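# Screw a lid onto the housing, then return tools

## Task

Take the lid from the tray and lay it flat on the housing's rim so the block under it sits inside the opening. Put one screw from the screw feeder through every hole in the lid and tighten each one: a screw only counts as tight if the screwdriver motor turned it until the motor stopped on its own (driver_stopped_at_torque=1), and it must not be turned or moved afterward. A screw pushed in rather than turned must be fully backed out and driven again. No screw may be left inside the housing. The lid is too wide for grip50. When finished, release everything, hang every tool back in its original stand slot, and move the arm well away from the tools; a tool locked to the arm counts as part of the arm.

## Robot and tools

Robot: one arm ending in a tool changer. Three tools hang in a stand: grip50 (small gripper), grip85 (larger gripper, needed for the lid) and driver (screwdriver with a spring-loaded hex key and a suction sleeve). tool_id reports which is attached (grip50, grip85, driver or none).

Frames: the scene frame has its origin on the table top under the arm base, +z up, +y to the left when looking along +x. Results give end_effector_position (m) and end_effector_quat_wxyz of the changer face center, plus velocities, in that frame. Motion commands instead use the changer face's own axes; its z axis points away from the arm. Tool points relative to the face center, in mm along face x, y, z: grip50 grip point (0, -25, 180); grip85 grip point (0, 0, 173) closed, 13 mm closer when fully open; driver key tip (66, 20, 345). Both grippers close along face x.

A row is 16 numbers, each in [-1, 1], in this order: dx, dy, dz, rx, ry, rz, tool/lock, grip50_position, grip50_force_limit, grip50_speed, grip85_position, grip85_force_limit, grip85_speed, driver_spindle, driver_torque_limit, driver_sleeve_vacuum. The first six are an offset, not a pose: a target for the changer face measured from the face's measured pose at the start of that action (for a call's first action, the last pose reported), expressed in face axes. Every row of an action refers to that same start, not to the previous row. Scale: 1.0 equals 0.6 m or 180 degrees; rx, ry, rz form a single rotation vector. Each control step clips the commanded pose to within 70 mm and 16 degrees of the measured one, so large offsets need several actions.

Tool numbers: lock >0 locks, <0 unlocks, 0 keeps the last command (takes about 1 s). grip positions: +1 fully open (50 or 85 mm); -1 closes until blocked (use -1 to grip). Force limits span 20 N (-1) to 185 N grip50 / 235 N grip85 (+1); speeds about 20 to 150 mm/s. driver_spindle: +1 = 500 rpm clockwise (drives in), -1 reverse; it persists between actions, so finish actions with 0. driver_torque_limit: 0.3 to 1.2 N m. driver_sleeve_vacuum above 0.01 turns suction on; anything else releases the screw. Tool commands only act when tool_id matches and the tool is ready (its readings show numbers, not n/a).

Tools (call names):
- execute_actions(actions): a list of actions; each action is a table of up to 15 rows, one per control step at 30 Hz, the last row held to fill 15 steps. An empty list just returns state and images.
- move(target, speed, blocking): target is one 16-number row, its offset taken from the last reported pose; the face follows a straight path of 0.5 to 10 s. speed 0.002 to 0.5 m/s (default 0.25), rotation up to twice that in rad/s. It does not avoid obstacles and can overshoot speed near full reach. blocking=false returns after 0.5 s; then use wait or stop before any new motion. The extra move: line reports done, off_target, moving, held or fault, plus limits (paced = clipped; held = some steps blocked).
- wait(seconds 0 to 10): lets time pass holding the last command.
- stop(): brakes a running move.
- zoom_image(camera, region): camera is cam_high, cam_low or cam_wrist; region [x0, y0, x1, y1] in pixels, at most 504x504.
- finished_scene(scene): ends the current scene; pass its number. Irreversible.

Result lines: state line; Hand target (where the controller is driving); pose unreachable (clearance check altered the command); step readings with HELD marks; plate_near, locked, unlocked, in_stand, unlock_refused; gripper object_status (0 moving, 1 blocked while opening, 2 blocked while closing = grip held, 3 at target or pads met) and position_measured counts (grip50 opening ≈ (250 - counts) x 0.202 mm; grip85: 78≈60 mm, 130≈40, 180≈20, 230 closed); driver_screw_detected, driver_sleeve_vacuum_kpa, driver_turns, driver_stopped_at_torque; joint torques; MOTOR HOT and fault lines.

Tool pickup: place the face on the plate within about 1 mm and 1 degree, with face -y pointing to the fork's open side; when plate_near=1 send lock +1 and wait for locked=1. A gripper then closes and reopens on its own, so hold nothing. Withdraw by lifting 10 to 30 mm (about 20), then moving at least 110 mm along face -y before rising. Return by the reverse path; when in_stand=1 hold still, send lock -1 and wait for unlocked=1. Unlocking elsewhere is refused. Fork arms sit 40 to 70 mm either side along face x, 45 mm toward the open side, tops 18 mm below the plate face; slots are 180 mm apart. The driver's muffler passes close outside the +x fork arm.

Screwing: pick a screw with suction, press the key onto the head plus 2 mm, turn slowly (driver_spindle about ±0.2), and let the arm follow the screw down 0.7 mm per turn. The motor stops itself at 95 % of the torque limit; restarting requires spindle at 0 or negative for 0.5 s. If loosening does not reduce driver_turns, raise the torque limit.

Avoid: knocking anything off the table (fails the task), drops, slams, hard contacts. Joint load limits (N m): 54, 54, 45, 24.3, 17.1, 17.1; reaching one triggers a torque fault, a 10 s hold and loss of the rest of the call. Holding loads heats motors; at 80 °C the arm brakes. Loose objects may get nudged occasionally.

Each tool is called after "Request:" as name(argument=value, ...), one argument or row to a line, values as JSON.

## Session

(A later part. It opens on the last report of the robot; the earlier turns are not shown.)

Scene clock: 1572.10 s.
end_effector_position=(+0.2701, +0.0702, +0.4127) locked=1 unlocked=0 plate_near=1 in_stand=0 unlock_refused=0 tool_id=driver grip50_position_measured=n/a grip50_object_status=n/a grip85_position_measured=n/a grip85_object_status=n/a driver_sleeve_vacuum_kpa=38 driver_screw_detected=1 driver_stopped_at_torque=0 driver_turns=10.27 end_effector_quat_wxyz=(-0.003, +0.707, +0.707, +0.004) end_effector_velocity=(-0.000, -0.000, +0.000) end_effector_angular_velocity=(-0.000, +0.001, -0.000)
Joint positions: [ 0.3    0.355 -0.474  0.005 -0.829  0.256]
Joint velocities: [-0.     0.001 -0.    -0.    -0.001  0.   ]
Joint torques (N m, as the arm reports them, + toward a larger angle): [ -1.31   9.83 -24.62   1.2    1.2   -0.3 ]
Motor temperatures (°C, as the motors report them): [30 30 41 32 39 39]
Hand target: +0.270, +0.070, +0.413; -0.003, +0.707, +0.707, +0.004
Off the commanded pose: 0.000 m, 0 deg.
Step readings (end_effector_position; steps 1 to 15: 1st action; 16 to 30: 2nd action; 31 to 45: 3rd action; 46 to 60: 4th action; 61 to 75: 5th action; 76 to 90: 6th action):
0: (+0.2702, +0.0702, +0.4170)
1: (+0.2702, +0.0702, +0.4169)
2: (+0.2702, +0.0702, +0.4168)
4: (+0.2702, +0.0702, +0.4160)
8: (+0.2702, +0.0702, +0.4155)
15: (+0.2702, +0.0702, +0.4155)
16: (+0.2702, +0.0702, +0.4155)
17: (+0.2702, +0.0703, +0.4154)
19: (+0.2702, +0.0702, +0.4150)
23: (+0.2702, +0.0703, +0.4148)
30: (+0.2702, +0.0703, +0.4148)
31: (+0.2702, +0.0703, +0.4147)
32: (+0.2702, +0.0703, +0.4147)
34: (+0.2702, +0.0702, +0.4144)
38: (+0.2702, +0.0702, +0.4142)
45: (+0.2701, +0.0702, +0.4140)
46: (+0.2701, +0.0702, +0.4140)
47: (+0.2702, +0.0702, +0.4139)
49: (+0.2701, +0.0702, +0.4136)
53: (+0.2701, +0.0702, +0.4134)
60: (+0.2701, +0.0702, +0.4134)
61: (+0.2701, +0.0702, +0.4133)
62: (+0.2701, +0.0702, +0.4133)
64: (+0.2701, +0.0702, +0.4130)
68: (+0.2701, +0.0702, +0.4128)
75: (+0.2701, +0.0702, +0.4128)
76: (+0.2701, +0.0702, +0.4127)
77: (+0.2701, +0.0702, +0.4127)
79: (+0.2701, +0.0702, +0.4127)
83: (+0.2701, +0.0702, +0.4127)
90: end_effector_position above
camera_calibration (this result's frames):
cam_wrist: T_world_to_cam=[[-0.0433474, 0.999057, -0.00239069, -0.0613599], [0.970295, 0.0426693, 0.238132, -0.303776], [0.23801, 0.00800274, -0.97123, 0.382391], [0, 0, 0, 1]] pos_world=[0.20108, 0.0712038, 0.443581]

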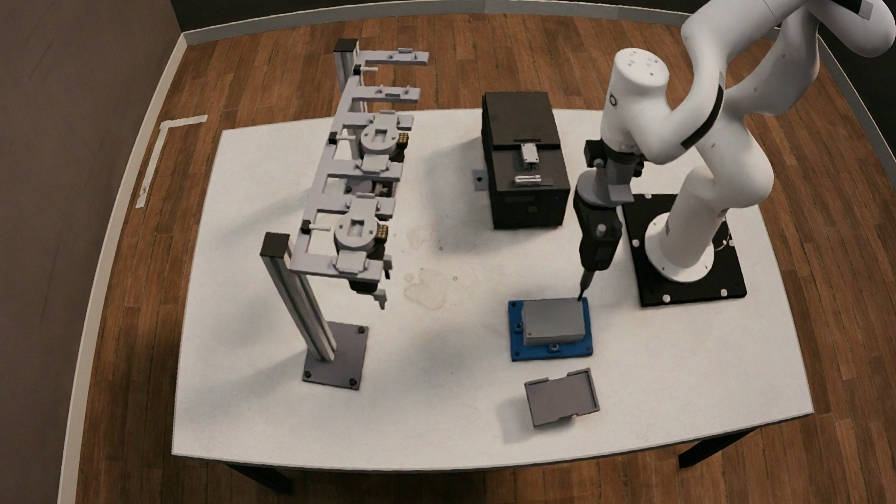

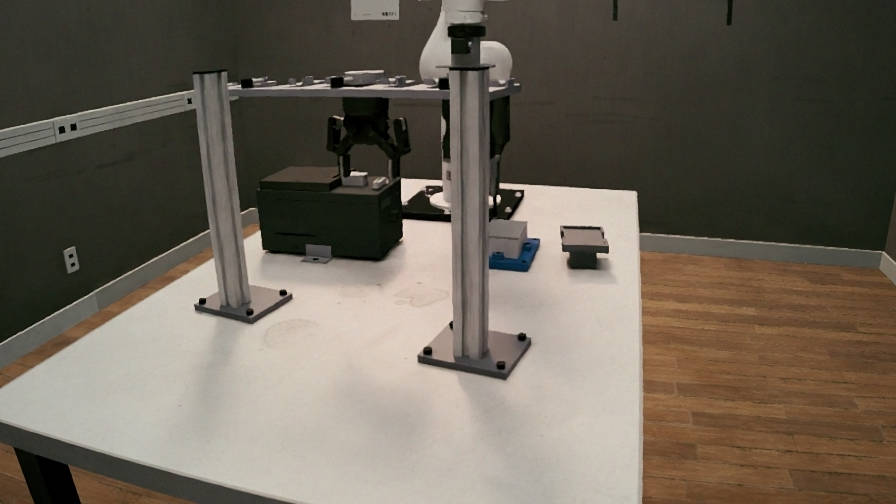

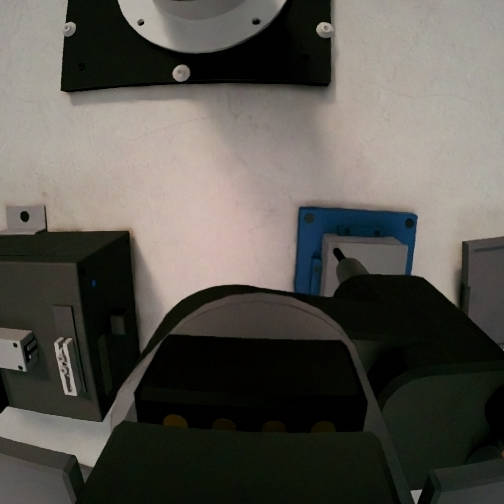

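Request:
execute_actions(
  actions=[
    [[0,0,0.001,0,0,0,0,0,0,0,1,0,0,0.2,0,1]],
    [[0,0,0.001,0,0,0,0,0,0,0,1,0,0,0.2,0,1]],
    [[0,0,0.001,0,0,0,0,0,0,0,1,0,0,0.2,0,1]],
    [[0,0,0.001,0,0,0,0,0,0,0,1,0,0,0.2,0,1]],
    [[0,0,0,0,0,0,0,0,0,0,1,0,0,0,0,1]],
  ],
)

Request:
zoom_image(
  camera="cam_high",
  region=[565,285,595,311],
)

Scene clock: 1583.93 s.
end_effector_position=(+0.2701, +0.0702, +0.4103) locked=1 unlocked=0 plate_near=1 in_stand=0 unlock_refused=0 tool_id=driver grip50_position_measured=n/a grip50_object_status=n/a grip85_position_measured=n/a grip85_object_status=n/a driver_sleeve_vacuum_kpa=39 driver_screw_detected=1 driver_stopped_at_torque=0 driver_turns=13.54 end_effector_quat_wxyz=(-0.003, +0.707, +0.707, +0.003) end_effector_velocity=(-0.000, -0.000, -0.000) end_effector_angular_velocity=(-0.001, +0.001, +0.001)
Joint positions: [ 0.3    0.352 -0.471  0.005 -0.822  0.256]
Joint velocities: [ 0.     0.     0.    -0.001 -0.001  0.   ]
Joint torques (N m, as the arm reports them, + toward a larger angle): [ -0.83   9.69 -24.65   1.55   1.23  -0.29]
Motor temperatures (°C, as the motors report them): [30 30 41 32 39 39]
Hand target: +0.270, +0.070, +0.410; -0.003, +0.707, +0.707, +0.003
Off the commanded pose: 0.000 m, 0 deg.
Step readings (end_effector_position; steps 1 to 15: 1st action; 16 to 30: 2nd action; 31 to 45: 3rd action; 46 to 60: 4th action; 61 to 75: 5th action):
0: (+0.2701, +0.0702, +0.4128)
1: (+0.2701, +0.0702, +0.4127)
2: (+0.2701, +0.0702, +0.4127)
4: (+0.2701, +0.0702, +0.4124)
8: (+0.2701, +0.0702, +0.4122)
15: (+0.2701, +0.0702, +0.4121)
16: (+0.2701, +0.0702, +0.4121)
17: (+0.2701, +0.0702, +0.4121)
19: (+0.2701, +0.0702, +0.4118)
23: (+0.2701, +0.0702, +0.4116)
30: (+0.2701, +0.0702, +0.4115)
31: (+0.2701, +0.0702, +0.4115)
32: (+0.2701, +0.0702, +0.4115)
34: (+0.2701, +0.0702, +0.4112)
38: (+0.2701, +0.0702, +0.4110)
45: (+0.2701, +0.0702, +0.4109)
46: (+0.2701, +0.0702, +0.4109)
47: (+0.2701, +0.0702, +0.4109)
49: (+0.2701, +0.0702, +0.4105)
53: (+0.2701, +0.0702, +0.4104)
60: (+0.2701, +0.0702, +0.4103)
61: (+0.2701, +0.0702, +0.4103)
62: (+0.2701, +0.0702, +0.4103)
64: (+0.2701, +0.0702, +0.4103)
68: (+0.2701, +0.0702, +0.4103)
75: end_effector_position above
camera_calibration (this result's frames):
cam_wrist: T_world_to_cam=[[-0.0433395, 0.999057, -0.0024338, -0.0613589], [0.970305, 0.0426722, 0.238091, -0.303178], [0.237971, 0.00795722, -0.97124, 0.380071], [0, 0, 0, 1]] pos_world=[0.20107, 0.071214, 0.441175]

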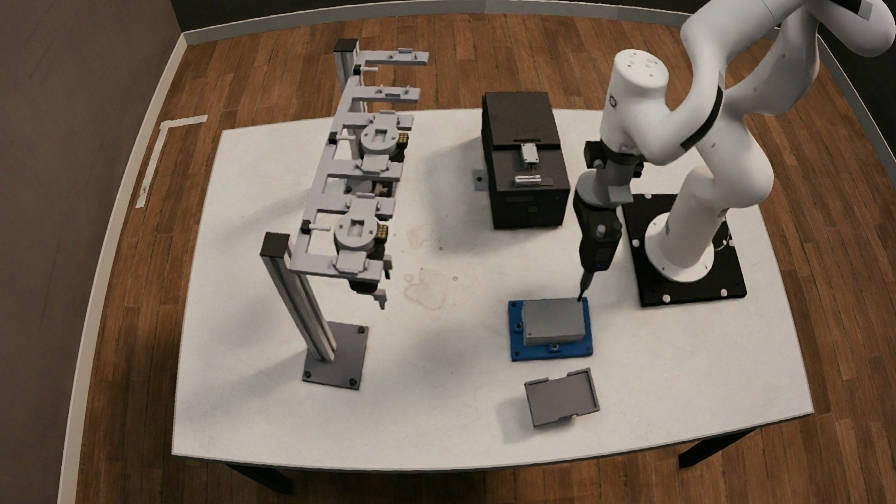

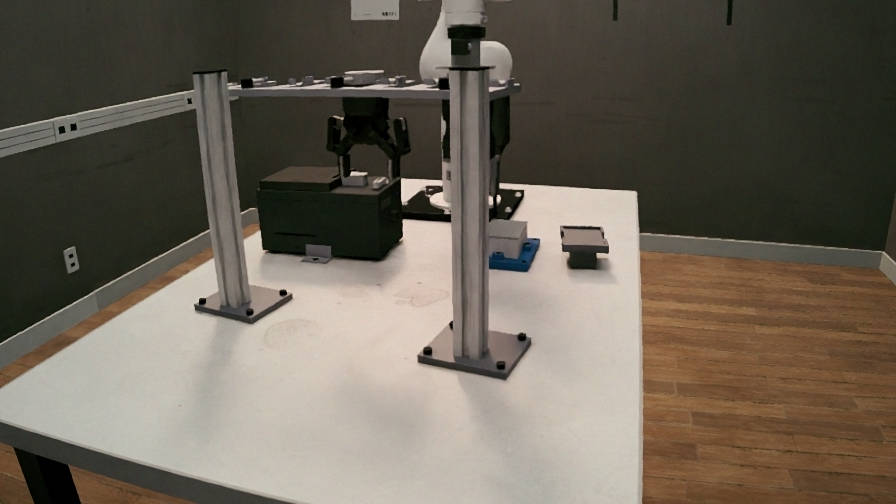

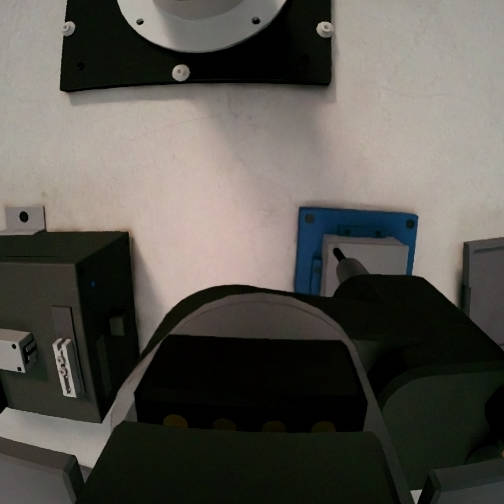

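Region (565, 285, 595, 311) of cam_high's 896x504 image, scaled by 16.800, with more detail than that image has; it fills the top 437 rows of this view, and the rest is white.

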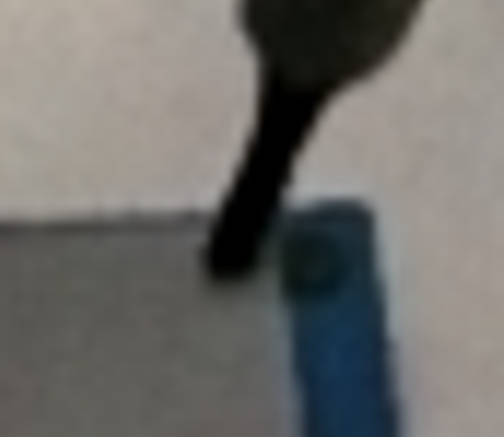

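Request:
execute_actions(
  actions=[
    [[0,0,0.0008,0,0,0,0,0,0,0,1,0,0,0.2,0,1]],
    [[0,0,0.0008,0,0,0,0,0,0,0,1,0,0,0.2,0,1]],
    [[0,0,0.0008,0,0,0,0,0,0,0,1,0,0,0.2,0,1]],
    [[0,0,0.0008,0,0,0,0,0,0,0,1,0,0,0.2,0,1]],
    [[0,0,0,0,0,0,0,0,0,0,1,0,0,0,0,1]],
  ],
)

Request:
zoom_image(
  camera="cam_high",
  region=[565,285,595,311],
)

Scene clock: 1595.73 s.
end_effector_position=(+0.2701, +0.0702, +0.4084) locked=1 unlocked=0 plate_near=1 in_stand=0 unlock_refused=0 tool_id=driver grip50_position_measured=n/a grip50_object_status=n/a grip85_position_measured=n/a grip85_object_status=n/a driver_sleeve_vacuum_kpa=40 driver_screw_detected=1 driver_stopped_at_torque=1 driver_turns=14.16 end_effector_quat_wxyz=(-0.003, +0.707, +0.707, +0.003) end_effector_velocity=(-0.000, -0.000, -0.000) end_effector_angular_velocity=(-0.001, +0.002, +0.000)
Joint positions: [ 0.3    0.349 -0.468  0.005 -0.816  0.256]
Joint velocities: [-0.     0.     0.    -0.    -0.001 -0.   ]
Joint torques (N m, as the arm reports them, + toward a larger angle): [ -1.59   9.71 -24.49   1.83   1.44  -0.29]
Motor temperatures (°C, as the motors report them): [30 30 41 32 39 39]
Hand target: +0.270, +0.070, +0.408; -0.003, +0.707, +0.707, +0.003
Off the commanded pose: 0.000 m, 0 deg.
Step readings (end_effector_position; steps 1 to 15: 1st action; 16 to 30: 2nd action; 31 to 45: 3rd action; 46 to 60: 4th action; 61 to 75: 5th action):
0: (+0.2701, +0.0702, +0.4103)
1: (+0.2701, +0.0702, +0.4103)
2: (+0.2701, +0.0702, +0.4103)
4: (+0.2701, +0.0702, +0.4100)
8: (+0.2701, +0.0702, +0.4099)
15: (+0.2701, +0.0702, +0.4099)
16: (+0.2701, +0.0702, +0.4098)
17: (+0.2701, +0.0702, +0.4098)
19: (+0.2701, +0.0702, +0.4095)
23: (+0.2701, +0.0702, +0.4094)
30: (+0.2701, +0.0702, +0.4094)
31: (+0.2701, +0.0702, +0.4094)
32: (+0.2701, +0.0702, +0.4093)
34: (+0.2701, +0.0702, +0.4091)
38: (+0.2701, +0.0702, +0.4089)
45: (+0.2701, +0.0702, +0.4089)
46: (+0.2701, +0.0702, +0.4089)
47: (+0.2701, +0.0702, +0.4088)
49: (+0.2701, +0.0702, +0.4086)
53: (+0.2701, +0.0702, +0.4085)
60: (+0.2701, +0.0702, +0.4084)
61: (+0.2701, +0.0702, +0.4084)
62: (+0.2701, +0.0702, +0.4084)
64: (+0.2701, +0.0702, +0.4084)
68: (+0.2701, +0.0702, +0.4084)
75: end_effector_position above
camera_calibration (this result's frames):
cam_wrist: T_world_to_cam=[[-0.0437012, 0.999042, -0.00249985, -0.0612504], [0.970295, 0.0430394, 0.238065, -0.30273], [0.237944, 0.00797811, -0.971246, 0.37823], [0, 0, 0, 1]] pos_world=[0.201063, 0.0712035, 0.439271]

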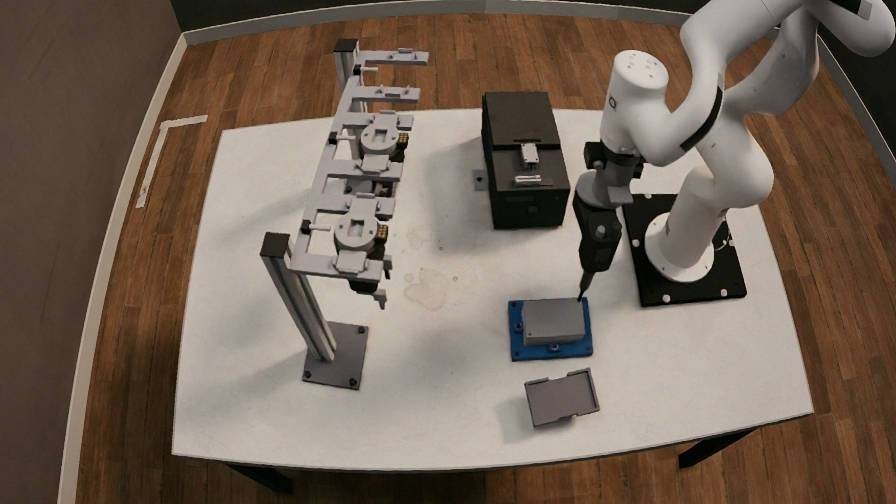

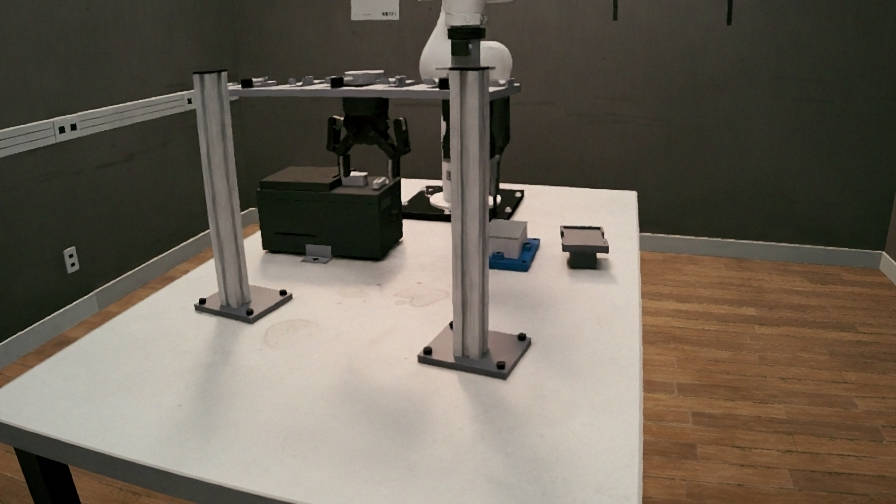

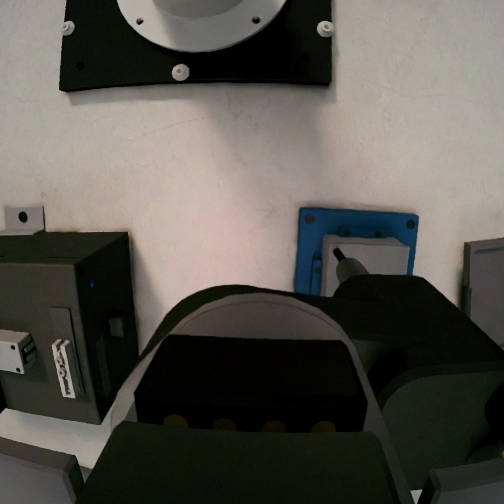

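Region (565, 285, 595, 311) of cam_high's 896x504 image, scaled by 16.800, with more detail than that image has; it fills the top 437 rows of this view, and the rest is white.

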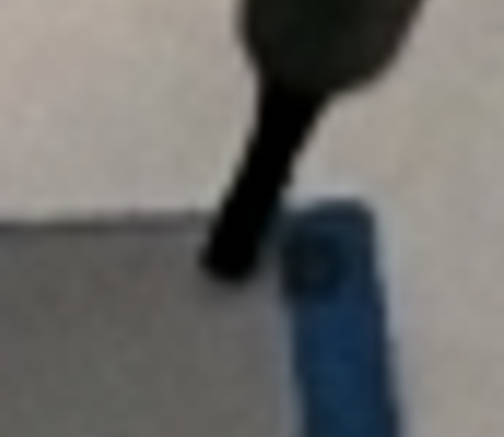

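Request:
execute_actions(
  actions=[
    [[0,0,0,0,0,0,0,0,0,0,1,0,0,0,0,0]],
    [[0,0,-0.02,0,0,0,0,0,0,0,1,0,0,0,0,0]],
    [[0,0,-0.03,0,0,0,0,0,0,0,1,0,0,0,0,0]],
  ],
)

Request:
zoom_image(
  camera="cam_high",
  region=[555,275,605,315],
)

Request:
zoom_image(
  camera="cam_wrist",
  region=[305,215,365,275],
)

Request:
zoom_image(
  camera="cam_low",
  region=[480,200,550,280],
)

Scene clock: 1607.60 s.
end_effector_position=(+0.2700, +0.0700, +0.4382) locked=1 unlocked=0 plate_near=1 in_stand=0 unlock_refused=0 tool_id=driver grip50_position_measured=n/a grip50_object_status=n/a grip85_position_measured=n/a grip85_object_status=n/a driver_sleeve_vacuum_kpa=0 driver_screw_detected=0 driver_stopped_at_torque=1 driver_turns=14.16 end_effector_quat_wxyz=(-0.003, +0.707, +0.707, +0.003) end_effector_velocity=(+0.001, +0.000, +0.001) end_effector_angular_velocity=(+0.001, -0.004, -0.001)
Joint positions: [ 0.3    0.387 -0.513  0.005 -0.9    0.256]
Joint velocities: [-0.     0.001 -0.003  0.     0.     0.   ]
Joint torques (N m, as the arm reports them, + toward a larger angle): [ -1.86   9.28 -26.31   0.47   0.7   -0.26]
Motor temperatures (°C, as the motors report them): [30 30 41 32 39 39]
Hand target: +0.270, +0.070, +0.438; -0.003, +0.707, +0.707, +0.003
Off the commanded pose: 0.000 m, 0 deg.
Step readings (end_effector_position; steps 1 to 15: 1st action; 16 to 30: 2nd action; 31 to 45: 3rd action):
0: (+0.2701, +0.0702, +0.4084)
1: (+0.2701, +0.0702, +0.4084)
2: (+0.2701, +0.0702, +0.4084)
4: (+0.2701, +0.0702, +0.4084)
8: (+0.2701, +0.0702, +0.4084)
15: (+0.2701, +0.0702, +0.4084)
16: (+0.2701, +0.0702, +0.4085)
17: (+0.2700, +0.0702, +0.4094)
19: (+0.2702, +0.0703, +0.4153)
23: (+0.2703, +0.0703, +0.4201)
30: (+0.2701, +0.0701, +0.4203)
31: (+0.2701, +0.0701, +0.4203)
32: (+0.2700, +0.0701, +0.4214)
34: (+0.2696, +0.0700, +0.4296)
38: (+0.2706, +0.0702, +0.4381)
45: end_effector_position above
camera_calibration (this result's frames):
cam_wrist: T_world_to_cam=[[-0.0438372, 0.999036, -0.00249957, -0.0609034], [0.970436, 0.0431764, 0.237464, -0.30947], [0.237343, 0.00798407, -0.971393, 0.407347], [0, 0, 0, 1]] pos_world=[0.20097, 0.0709542, 0.469029]

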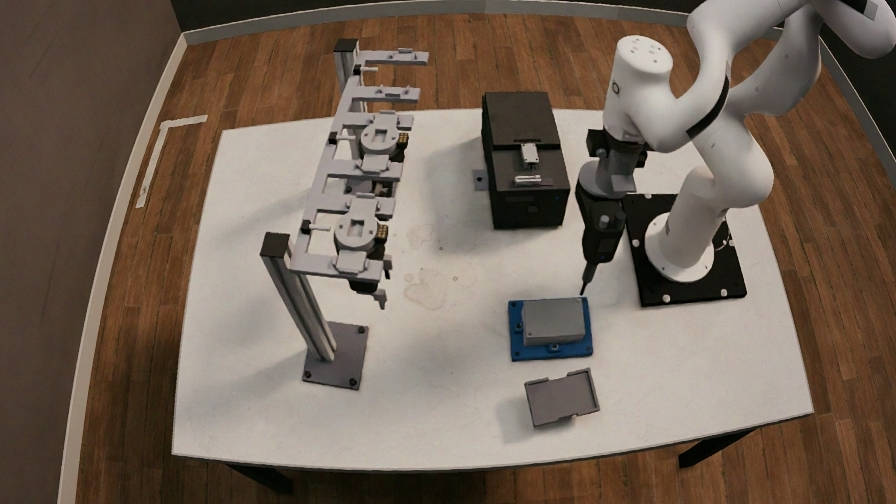

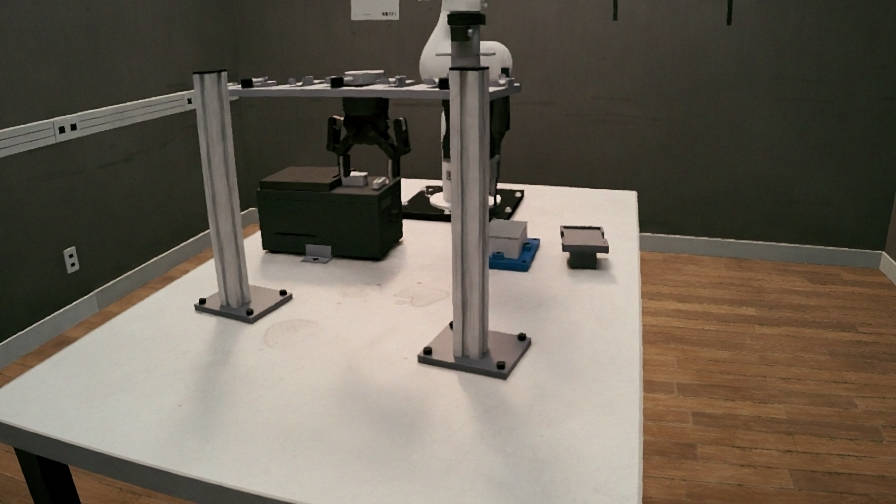

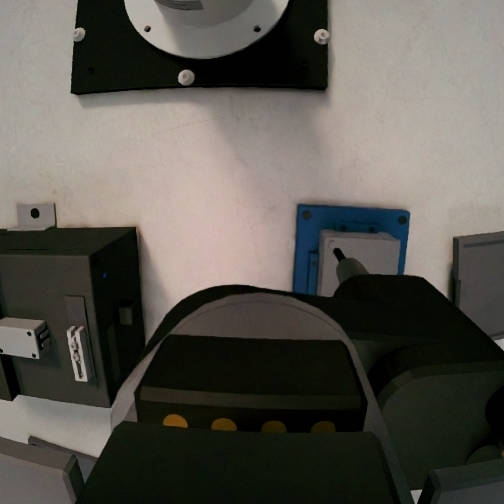

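Region (555, 275, 605, 315) of cam_high's 896x504 image, scaled by 10.080, with more detail than that image has; it fills the top 403 rows of this view, and the rest is white.

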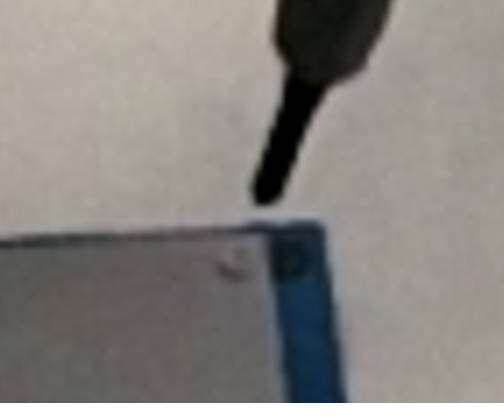

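Region (305, 215, 365, 275) of cam_wrist's 504x504 image, scaled by 8.400, with more detail than that image has.

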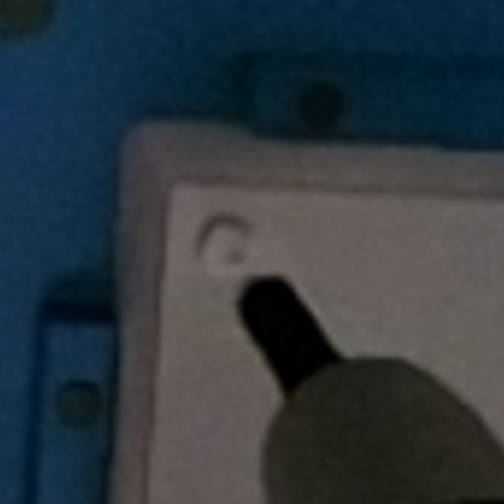

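Region (480, 200, 550, 280) of cam_low's 896x504 image, scaled by 6.300, with more detail than that image has; it fills the left 441 columns of this view, and the rest is white.

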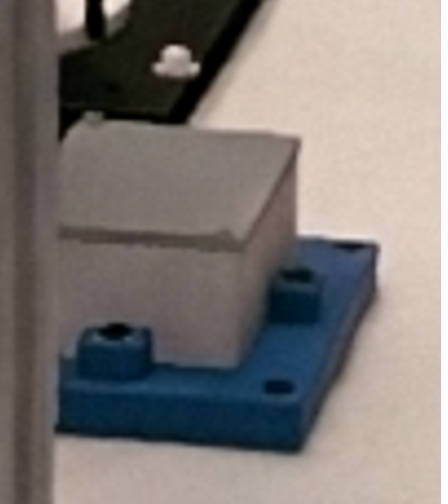

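Request:
move(
  target=[-0.3893,0.1432,-0.155,0,0,0,0,0,0,0,1,0,0,0,0,0],
  speed=0.18,
)

Request:
zoom_image(
  camera="cam_wrist",
  region=[300,210,380,290],
)

Scene clock: 1626.67 s.
end_effector_position=(+0.3559, -0.1642, +0.5291) locked=1 unlocked=0 plate_near=1 in_stand=0 unlock_refused=0 tool_id=driver grip50_position_measured=n/a grip50_object_status=n/a grip85_position_measured=n/a grip85_object_status=n/a driver_sleeve_vacuum_kpa=0 driver_screw_detected=0 driver_stopped_at_torque=1 driver_turns=14.16 end_effector_quat_wxyz=(-0.003, +0.707, +0.708, +0.003) end_effector_velocity=(+0.001, -0.002, +0.001) end_effector_angular_velocity=(-0.001, -0.002, -0.002)
Joint positions: [-0.386  0.137 -0.917  0.003 -1.056 -0.428]
Joint velocities: [-0.003 -0.002 -0.004 -0.001  0.    -0.001]
Joint torques (N m, as the arm reports them, + toward a larger angle): [ -1.03  25.32 -26.43   0.96  -0.07  -0.29]
Motor temperatures (°C, as the motors report them): [30 30 41 32 39 39]
Hand target: +0.356, -0.164, +0.529; -0.003, +0.707, +0.707, +0.003
Off the commanded pose: 0.000 m, 0 deg.
move: done
camera_calibration (this result's frames):
cam_wrist: T_world_to_cam=[[-0.0442604, 0.999015, -0.00310452, 0.17751], [0.97034, 0.0437288, 0.237756, -0.404305], [0.237657, 0.00751072, -0.97132, 0.476979], [0, 0, 0, 1]] pos_world=[0.286813, -0.163238, 0.559976]

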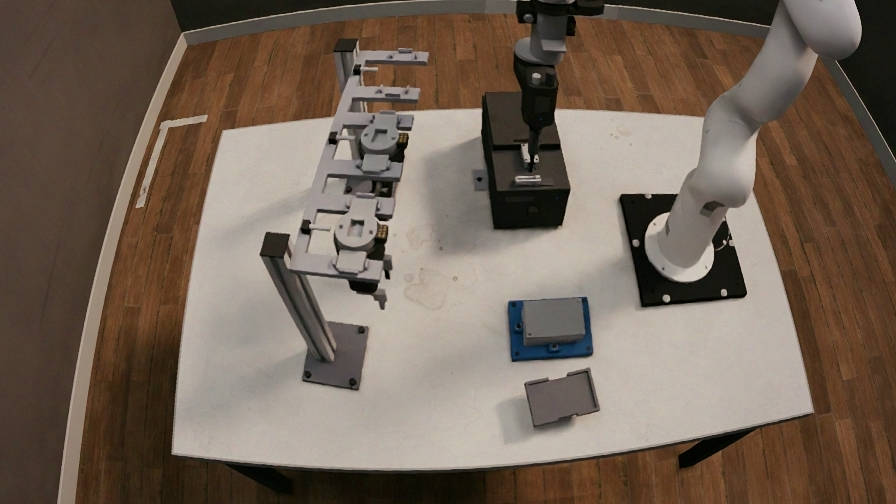

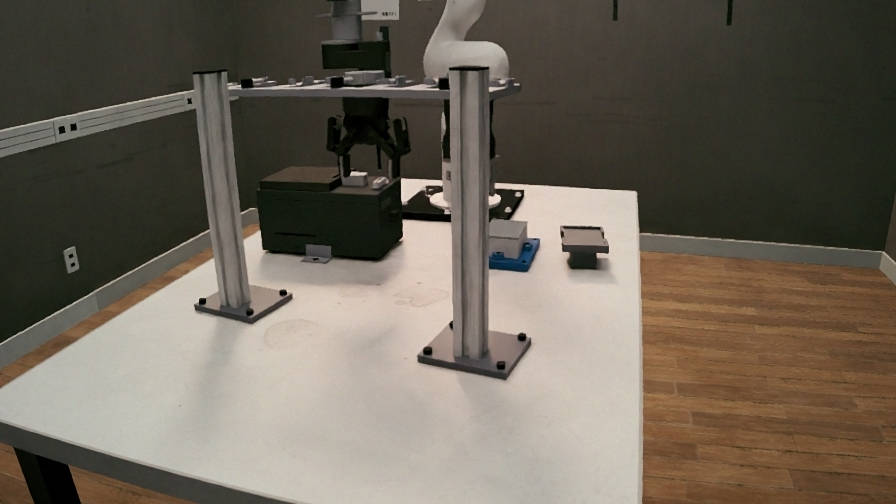

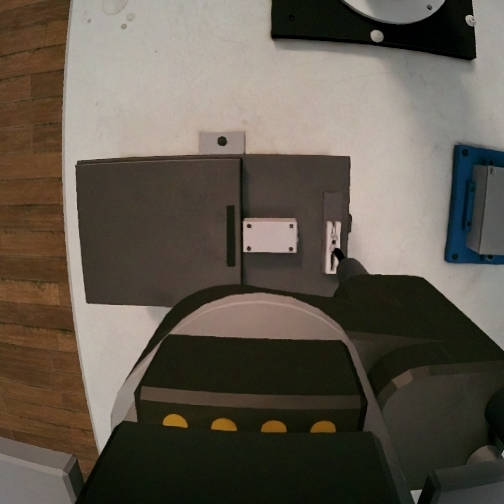

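Region (300, 210, 380, 290) of cam_wrist's 504x504 image, scaled by 6.300, with more detail than that image has.

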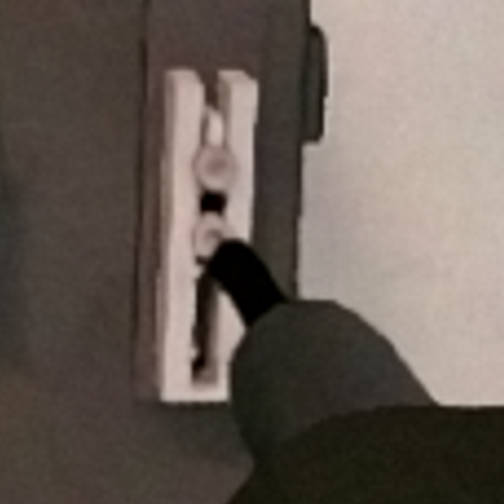

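Request:
move(
  target=[0.0008,0.0005,0.0235,0,0,0,0,0,0,0,1,0,0,0,0,0],
  speed=0.03,
)

Request:
zoom_image(
  camera="cam_wrist",
  region=[310,220,370,280],
)

Scene clock: 1635.43 s.
end_effector_position=(+0.3562, -0.1636, +0.5151) locked=1 unlocked=0 plate_near=1 in_stand=0 unlock_refused=0 tool_id=driver grip50_position_measured=n/a grip50_object_status=n/a grip85_position_measured=n/a grip85_object_status=n/a driver_sleeve_vacuum_kpa=0 driver_screw_detected=0 driver_stopped_at_torque=1 driver_turns=14.16 end_effector_quat_wxyz=(-0.003, +0.707, +0.708, +0.003) end_effector_velocity=(-0.000, -0.000, +0.000) end_effector_angular_velocity=(-0.000, -0.001, -0.002)
Joint positions: [-0.384  0.129 -0.892  0.003 -1.023 -0.427]
Joint velocities: [-0.001  0.     0.     0.     0.001  0.   ]
Joint torques (N m, as the arm reports them, + toward a larger angle): [ -1.66  25.13 -26.13   1.01  -0.07  -0.37]
Motor temperatures (°C, as the motors report them): [30 30 41 32 39 39]
Hand target: +0.356, -0.164, +0.515; -0.003, +0.707, +0.708, +0.003
Off the commanded pose: 0.000 m, 0 deg.
move: done
camera_calibration (this result's frames):
cam_wrist: T_world_to_cam=[[-0.0442071, 0.999017, -0.0031774, 0.176923], [0.97032, 0.0436937, 0.237846, -0.401334], [0.237751, 0.00743137, -0.971298, 0.463253], [0, 0, 0, 1]] pos_world=[0.287105, -0.162656, 0.545974]

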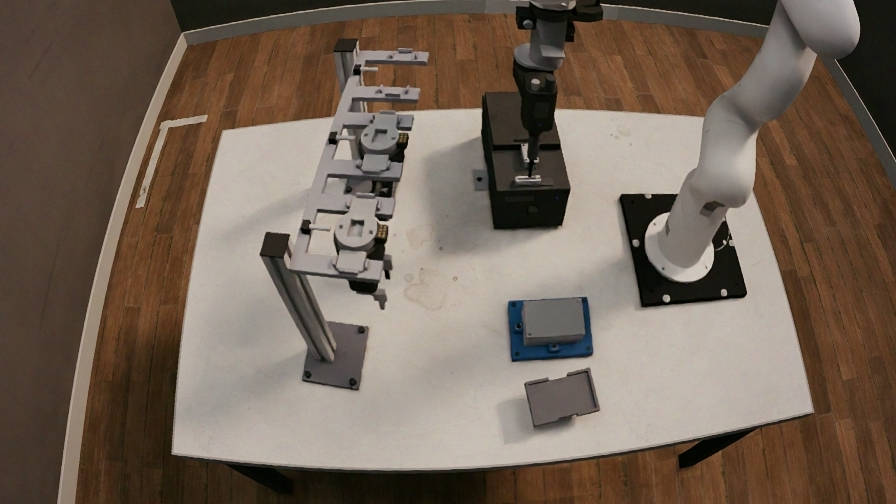

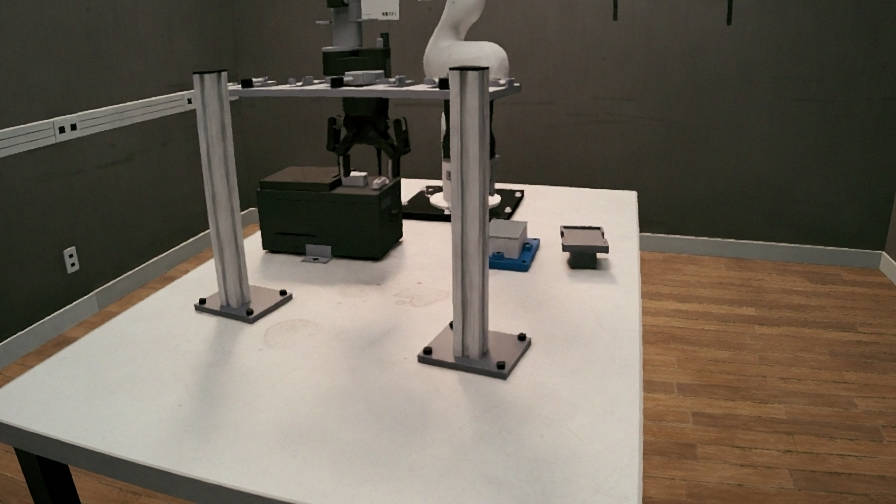

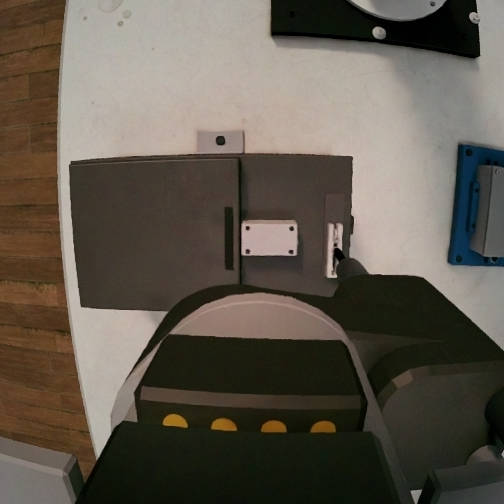

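Region (310, 220, 370, 280) of cam_wrist's 504x504 image, scaled by 8.400, with more detail than that image has.

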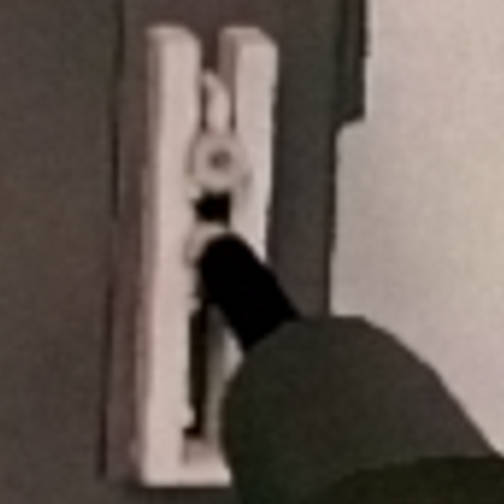

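Request:
execute_actions(
  actions=[
    [[-0.0014,-0.0008,0,0,0,0,0,0,0,0,1,0,0,0,0,0]],
    [[0,0,0.004,0,0,0,0,0,0,0,1,0,0,0,0,1]],
    [[0,0,0.003,0,0,0,0,0,0,0,1,0,0,0.1,-1,1]],
    [[0,0,0.002,0,0,0,0,0,0,0,1,0,0,0.1,-1,1]],
    [[0,0,0,0,0,0,0,0,0,0,1,0,0,0,-1,1]],
  ],
)

Request:
zoom_image(
  camera="cam_wrist",
  region=[310,220,370,280],
)

Scene clock: 1649.17 s.
end_effector_position=(+0.3557, -0.1644, +0.5099) locked=1 unlocked=0 plate_near=1 in_stand=0 unlock_refused=0 tool_id=driver grip50_position_measured=n/a grip50_object_status=n/a grip85_position_measured=n/a grip85_object_status=n/a driver_sleeve_vacuum_kpa=40 driver_screw_detected=1 driver_stopped_at_torque=0 driver_turns=14.99 end_effector_quat_wxyz=(-0.003, +0.707, +0.708, +0.003) end_effector_velocity=(+0.000, -0.000, -0.000) end_effector_angular_velocity=(-0.000, -0.000, +0.000)
Joint positions: [-0.387  0.127 -0.883  0.003 -1.011 -0.429]
Joint velocities: [ 0.    -0.001  0.     0.     0.001 -0.001]
Joint torques (N m, as the arm reports them, + toward a larger angle): [ -1.87  23.52 -24.11   0.91  -0.1   -0.34]
Motor temperatures (°C, as the motors report them): [30 30 41 32 39 39]
Hand target: +0.356, -0.164, +0.510; -0.003, +0.707, +0.708, +0.003
Off the commanded pose: 0.000 m, 0 deg.
Step readings (end_effector_position; steps 1 to 15: 1st action; 16 to 30: 2nd action; 31 to 45: 3rd action; 46 to 60: 4th action; 61 to 75: 5th action):
0: (+0.3561, -0.1636, +0.5150)
1: (+0.3561, -0.1636, +0.5150)
2: (+0.3561, -0.1637, +0.5150)
4: (+0.3558, -0.1642, +0.5151)
8: (+0.3557, -0.1644, +0.5151)
15: (+0.3557, -0.1644, +0.5151)
16: (+0.3557, -0.1644, +0.5151)
17: (+0.3557, -0.1645, +0.5148)
19: (+0.3557, -0.1644, +0.5136)
23: (+0.3556, -0.1644, +0.5127)
30: (+0.3557, -0.1644, +0.5127)
31: (+0.3557, -0.1644, +0.5127)
32: (+0.3557, -0.1644, +0.5125)
34: (+0.3557, -0.1644, +0.5116)
38: (+0.3557, -0.1644, +0.5111)
45: (+0.3557, -0.1644, +0.5111)
46: (+0.3557, -0.1644, +0.5110)
47: (+0.3557, -0.1644, +0.5109)
49: (+0.3557, -0.1644, +0.5104)
53: (+0.3557, -0.1644, +0.5100)
60: (+0.3557, -0.1644, +0.5099)
61: (+0.3557, -0.1644, +0.5099)
62: (+0.3557, -0.1644, +0.5099)
64: (+0.3557, -0.1644, +0.5099)
68: (+0.3557, -0.1644, +0.5099)
75: end_effector_position above
camera_calibration (this result's frames):
cam_wrist: T_world_to_cam=[[-0.0441526, 0.999019, -0.00330898, 0.177737], [0.970226, 0.0436691, 0.238231, -0.399808], [0.238142, 0.00730805, -0.971203, 0.458072], [0, 0, 0, 1]] pos_world=[0.286666, -0.163451, 0.540715]

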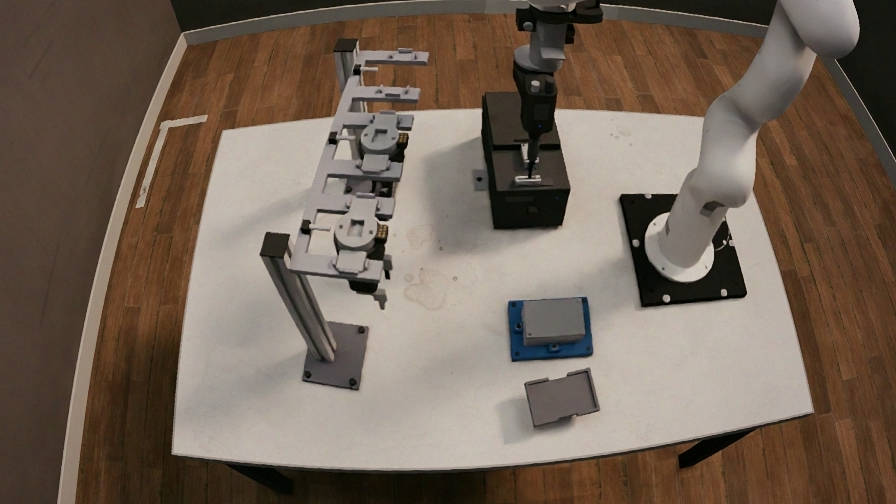

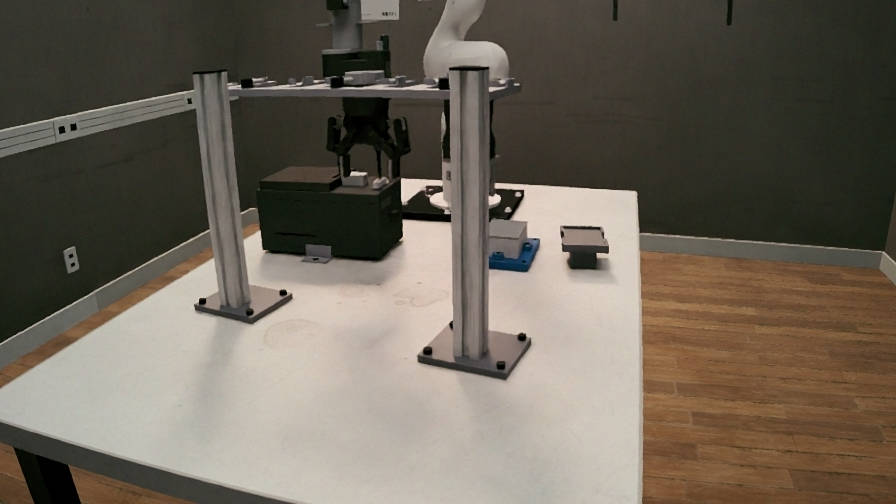

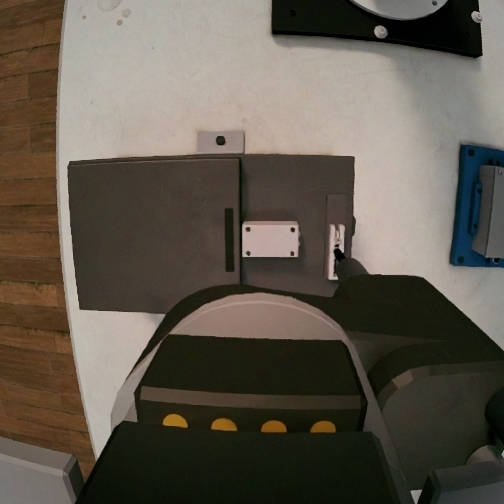

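Region (310, 220, 370, 280) of cam_wrist's 504x504 image, scaled by 8.400, with more detail than that image has.

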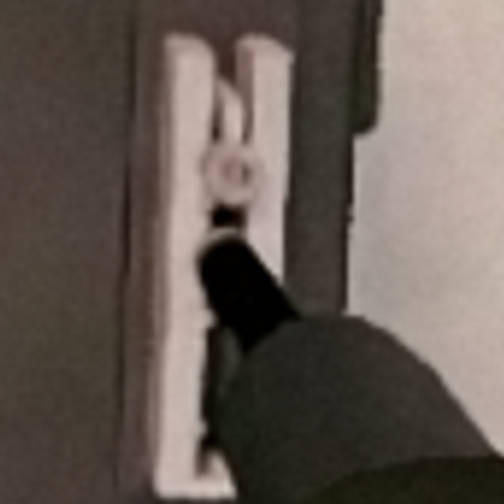

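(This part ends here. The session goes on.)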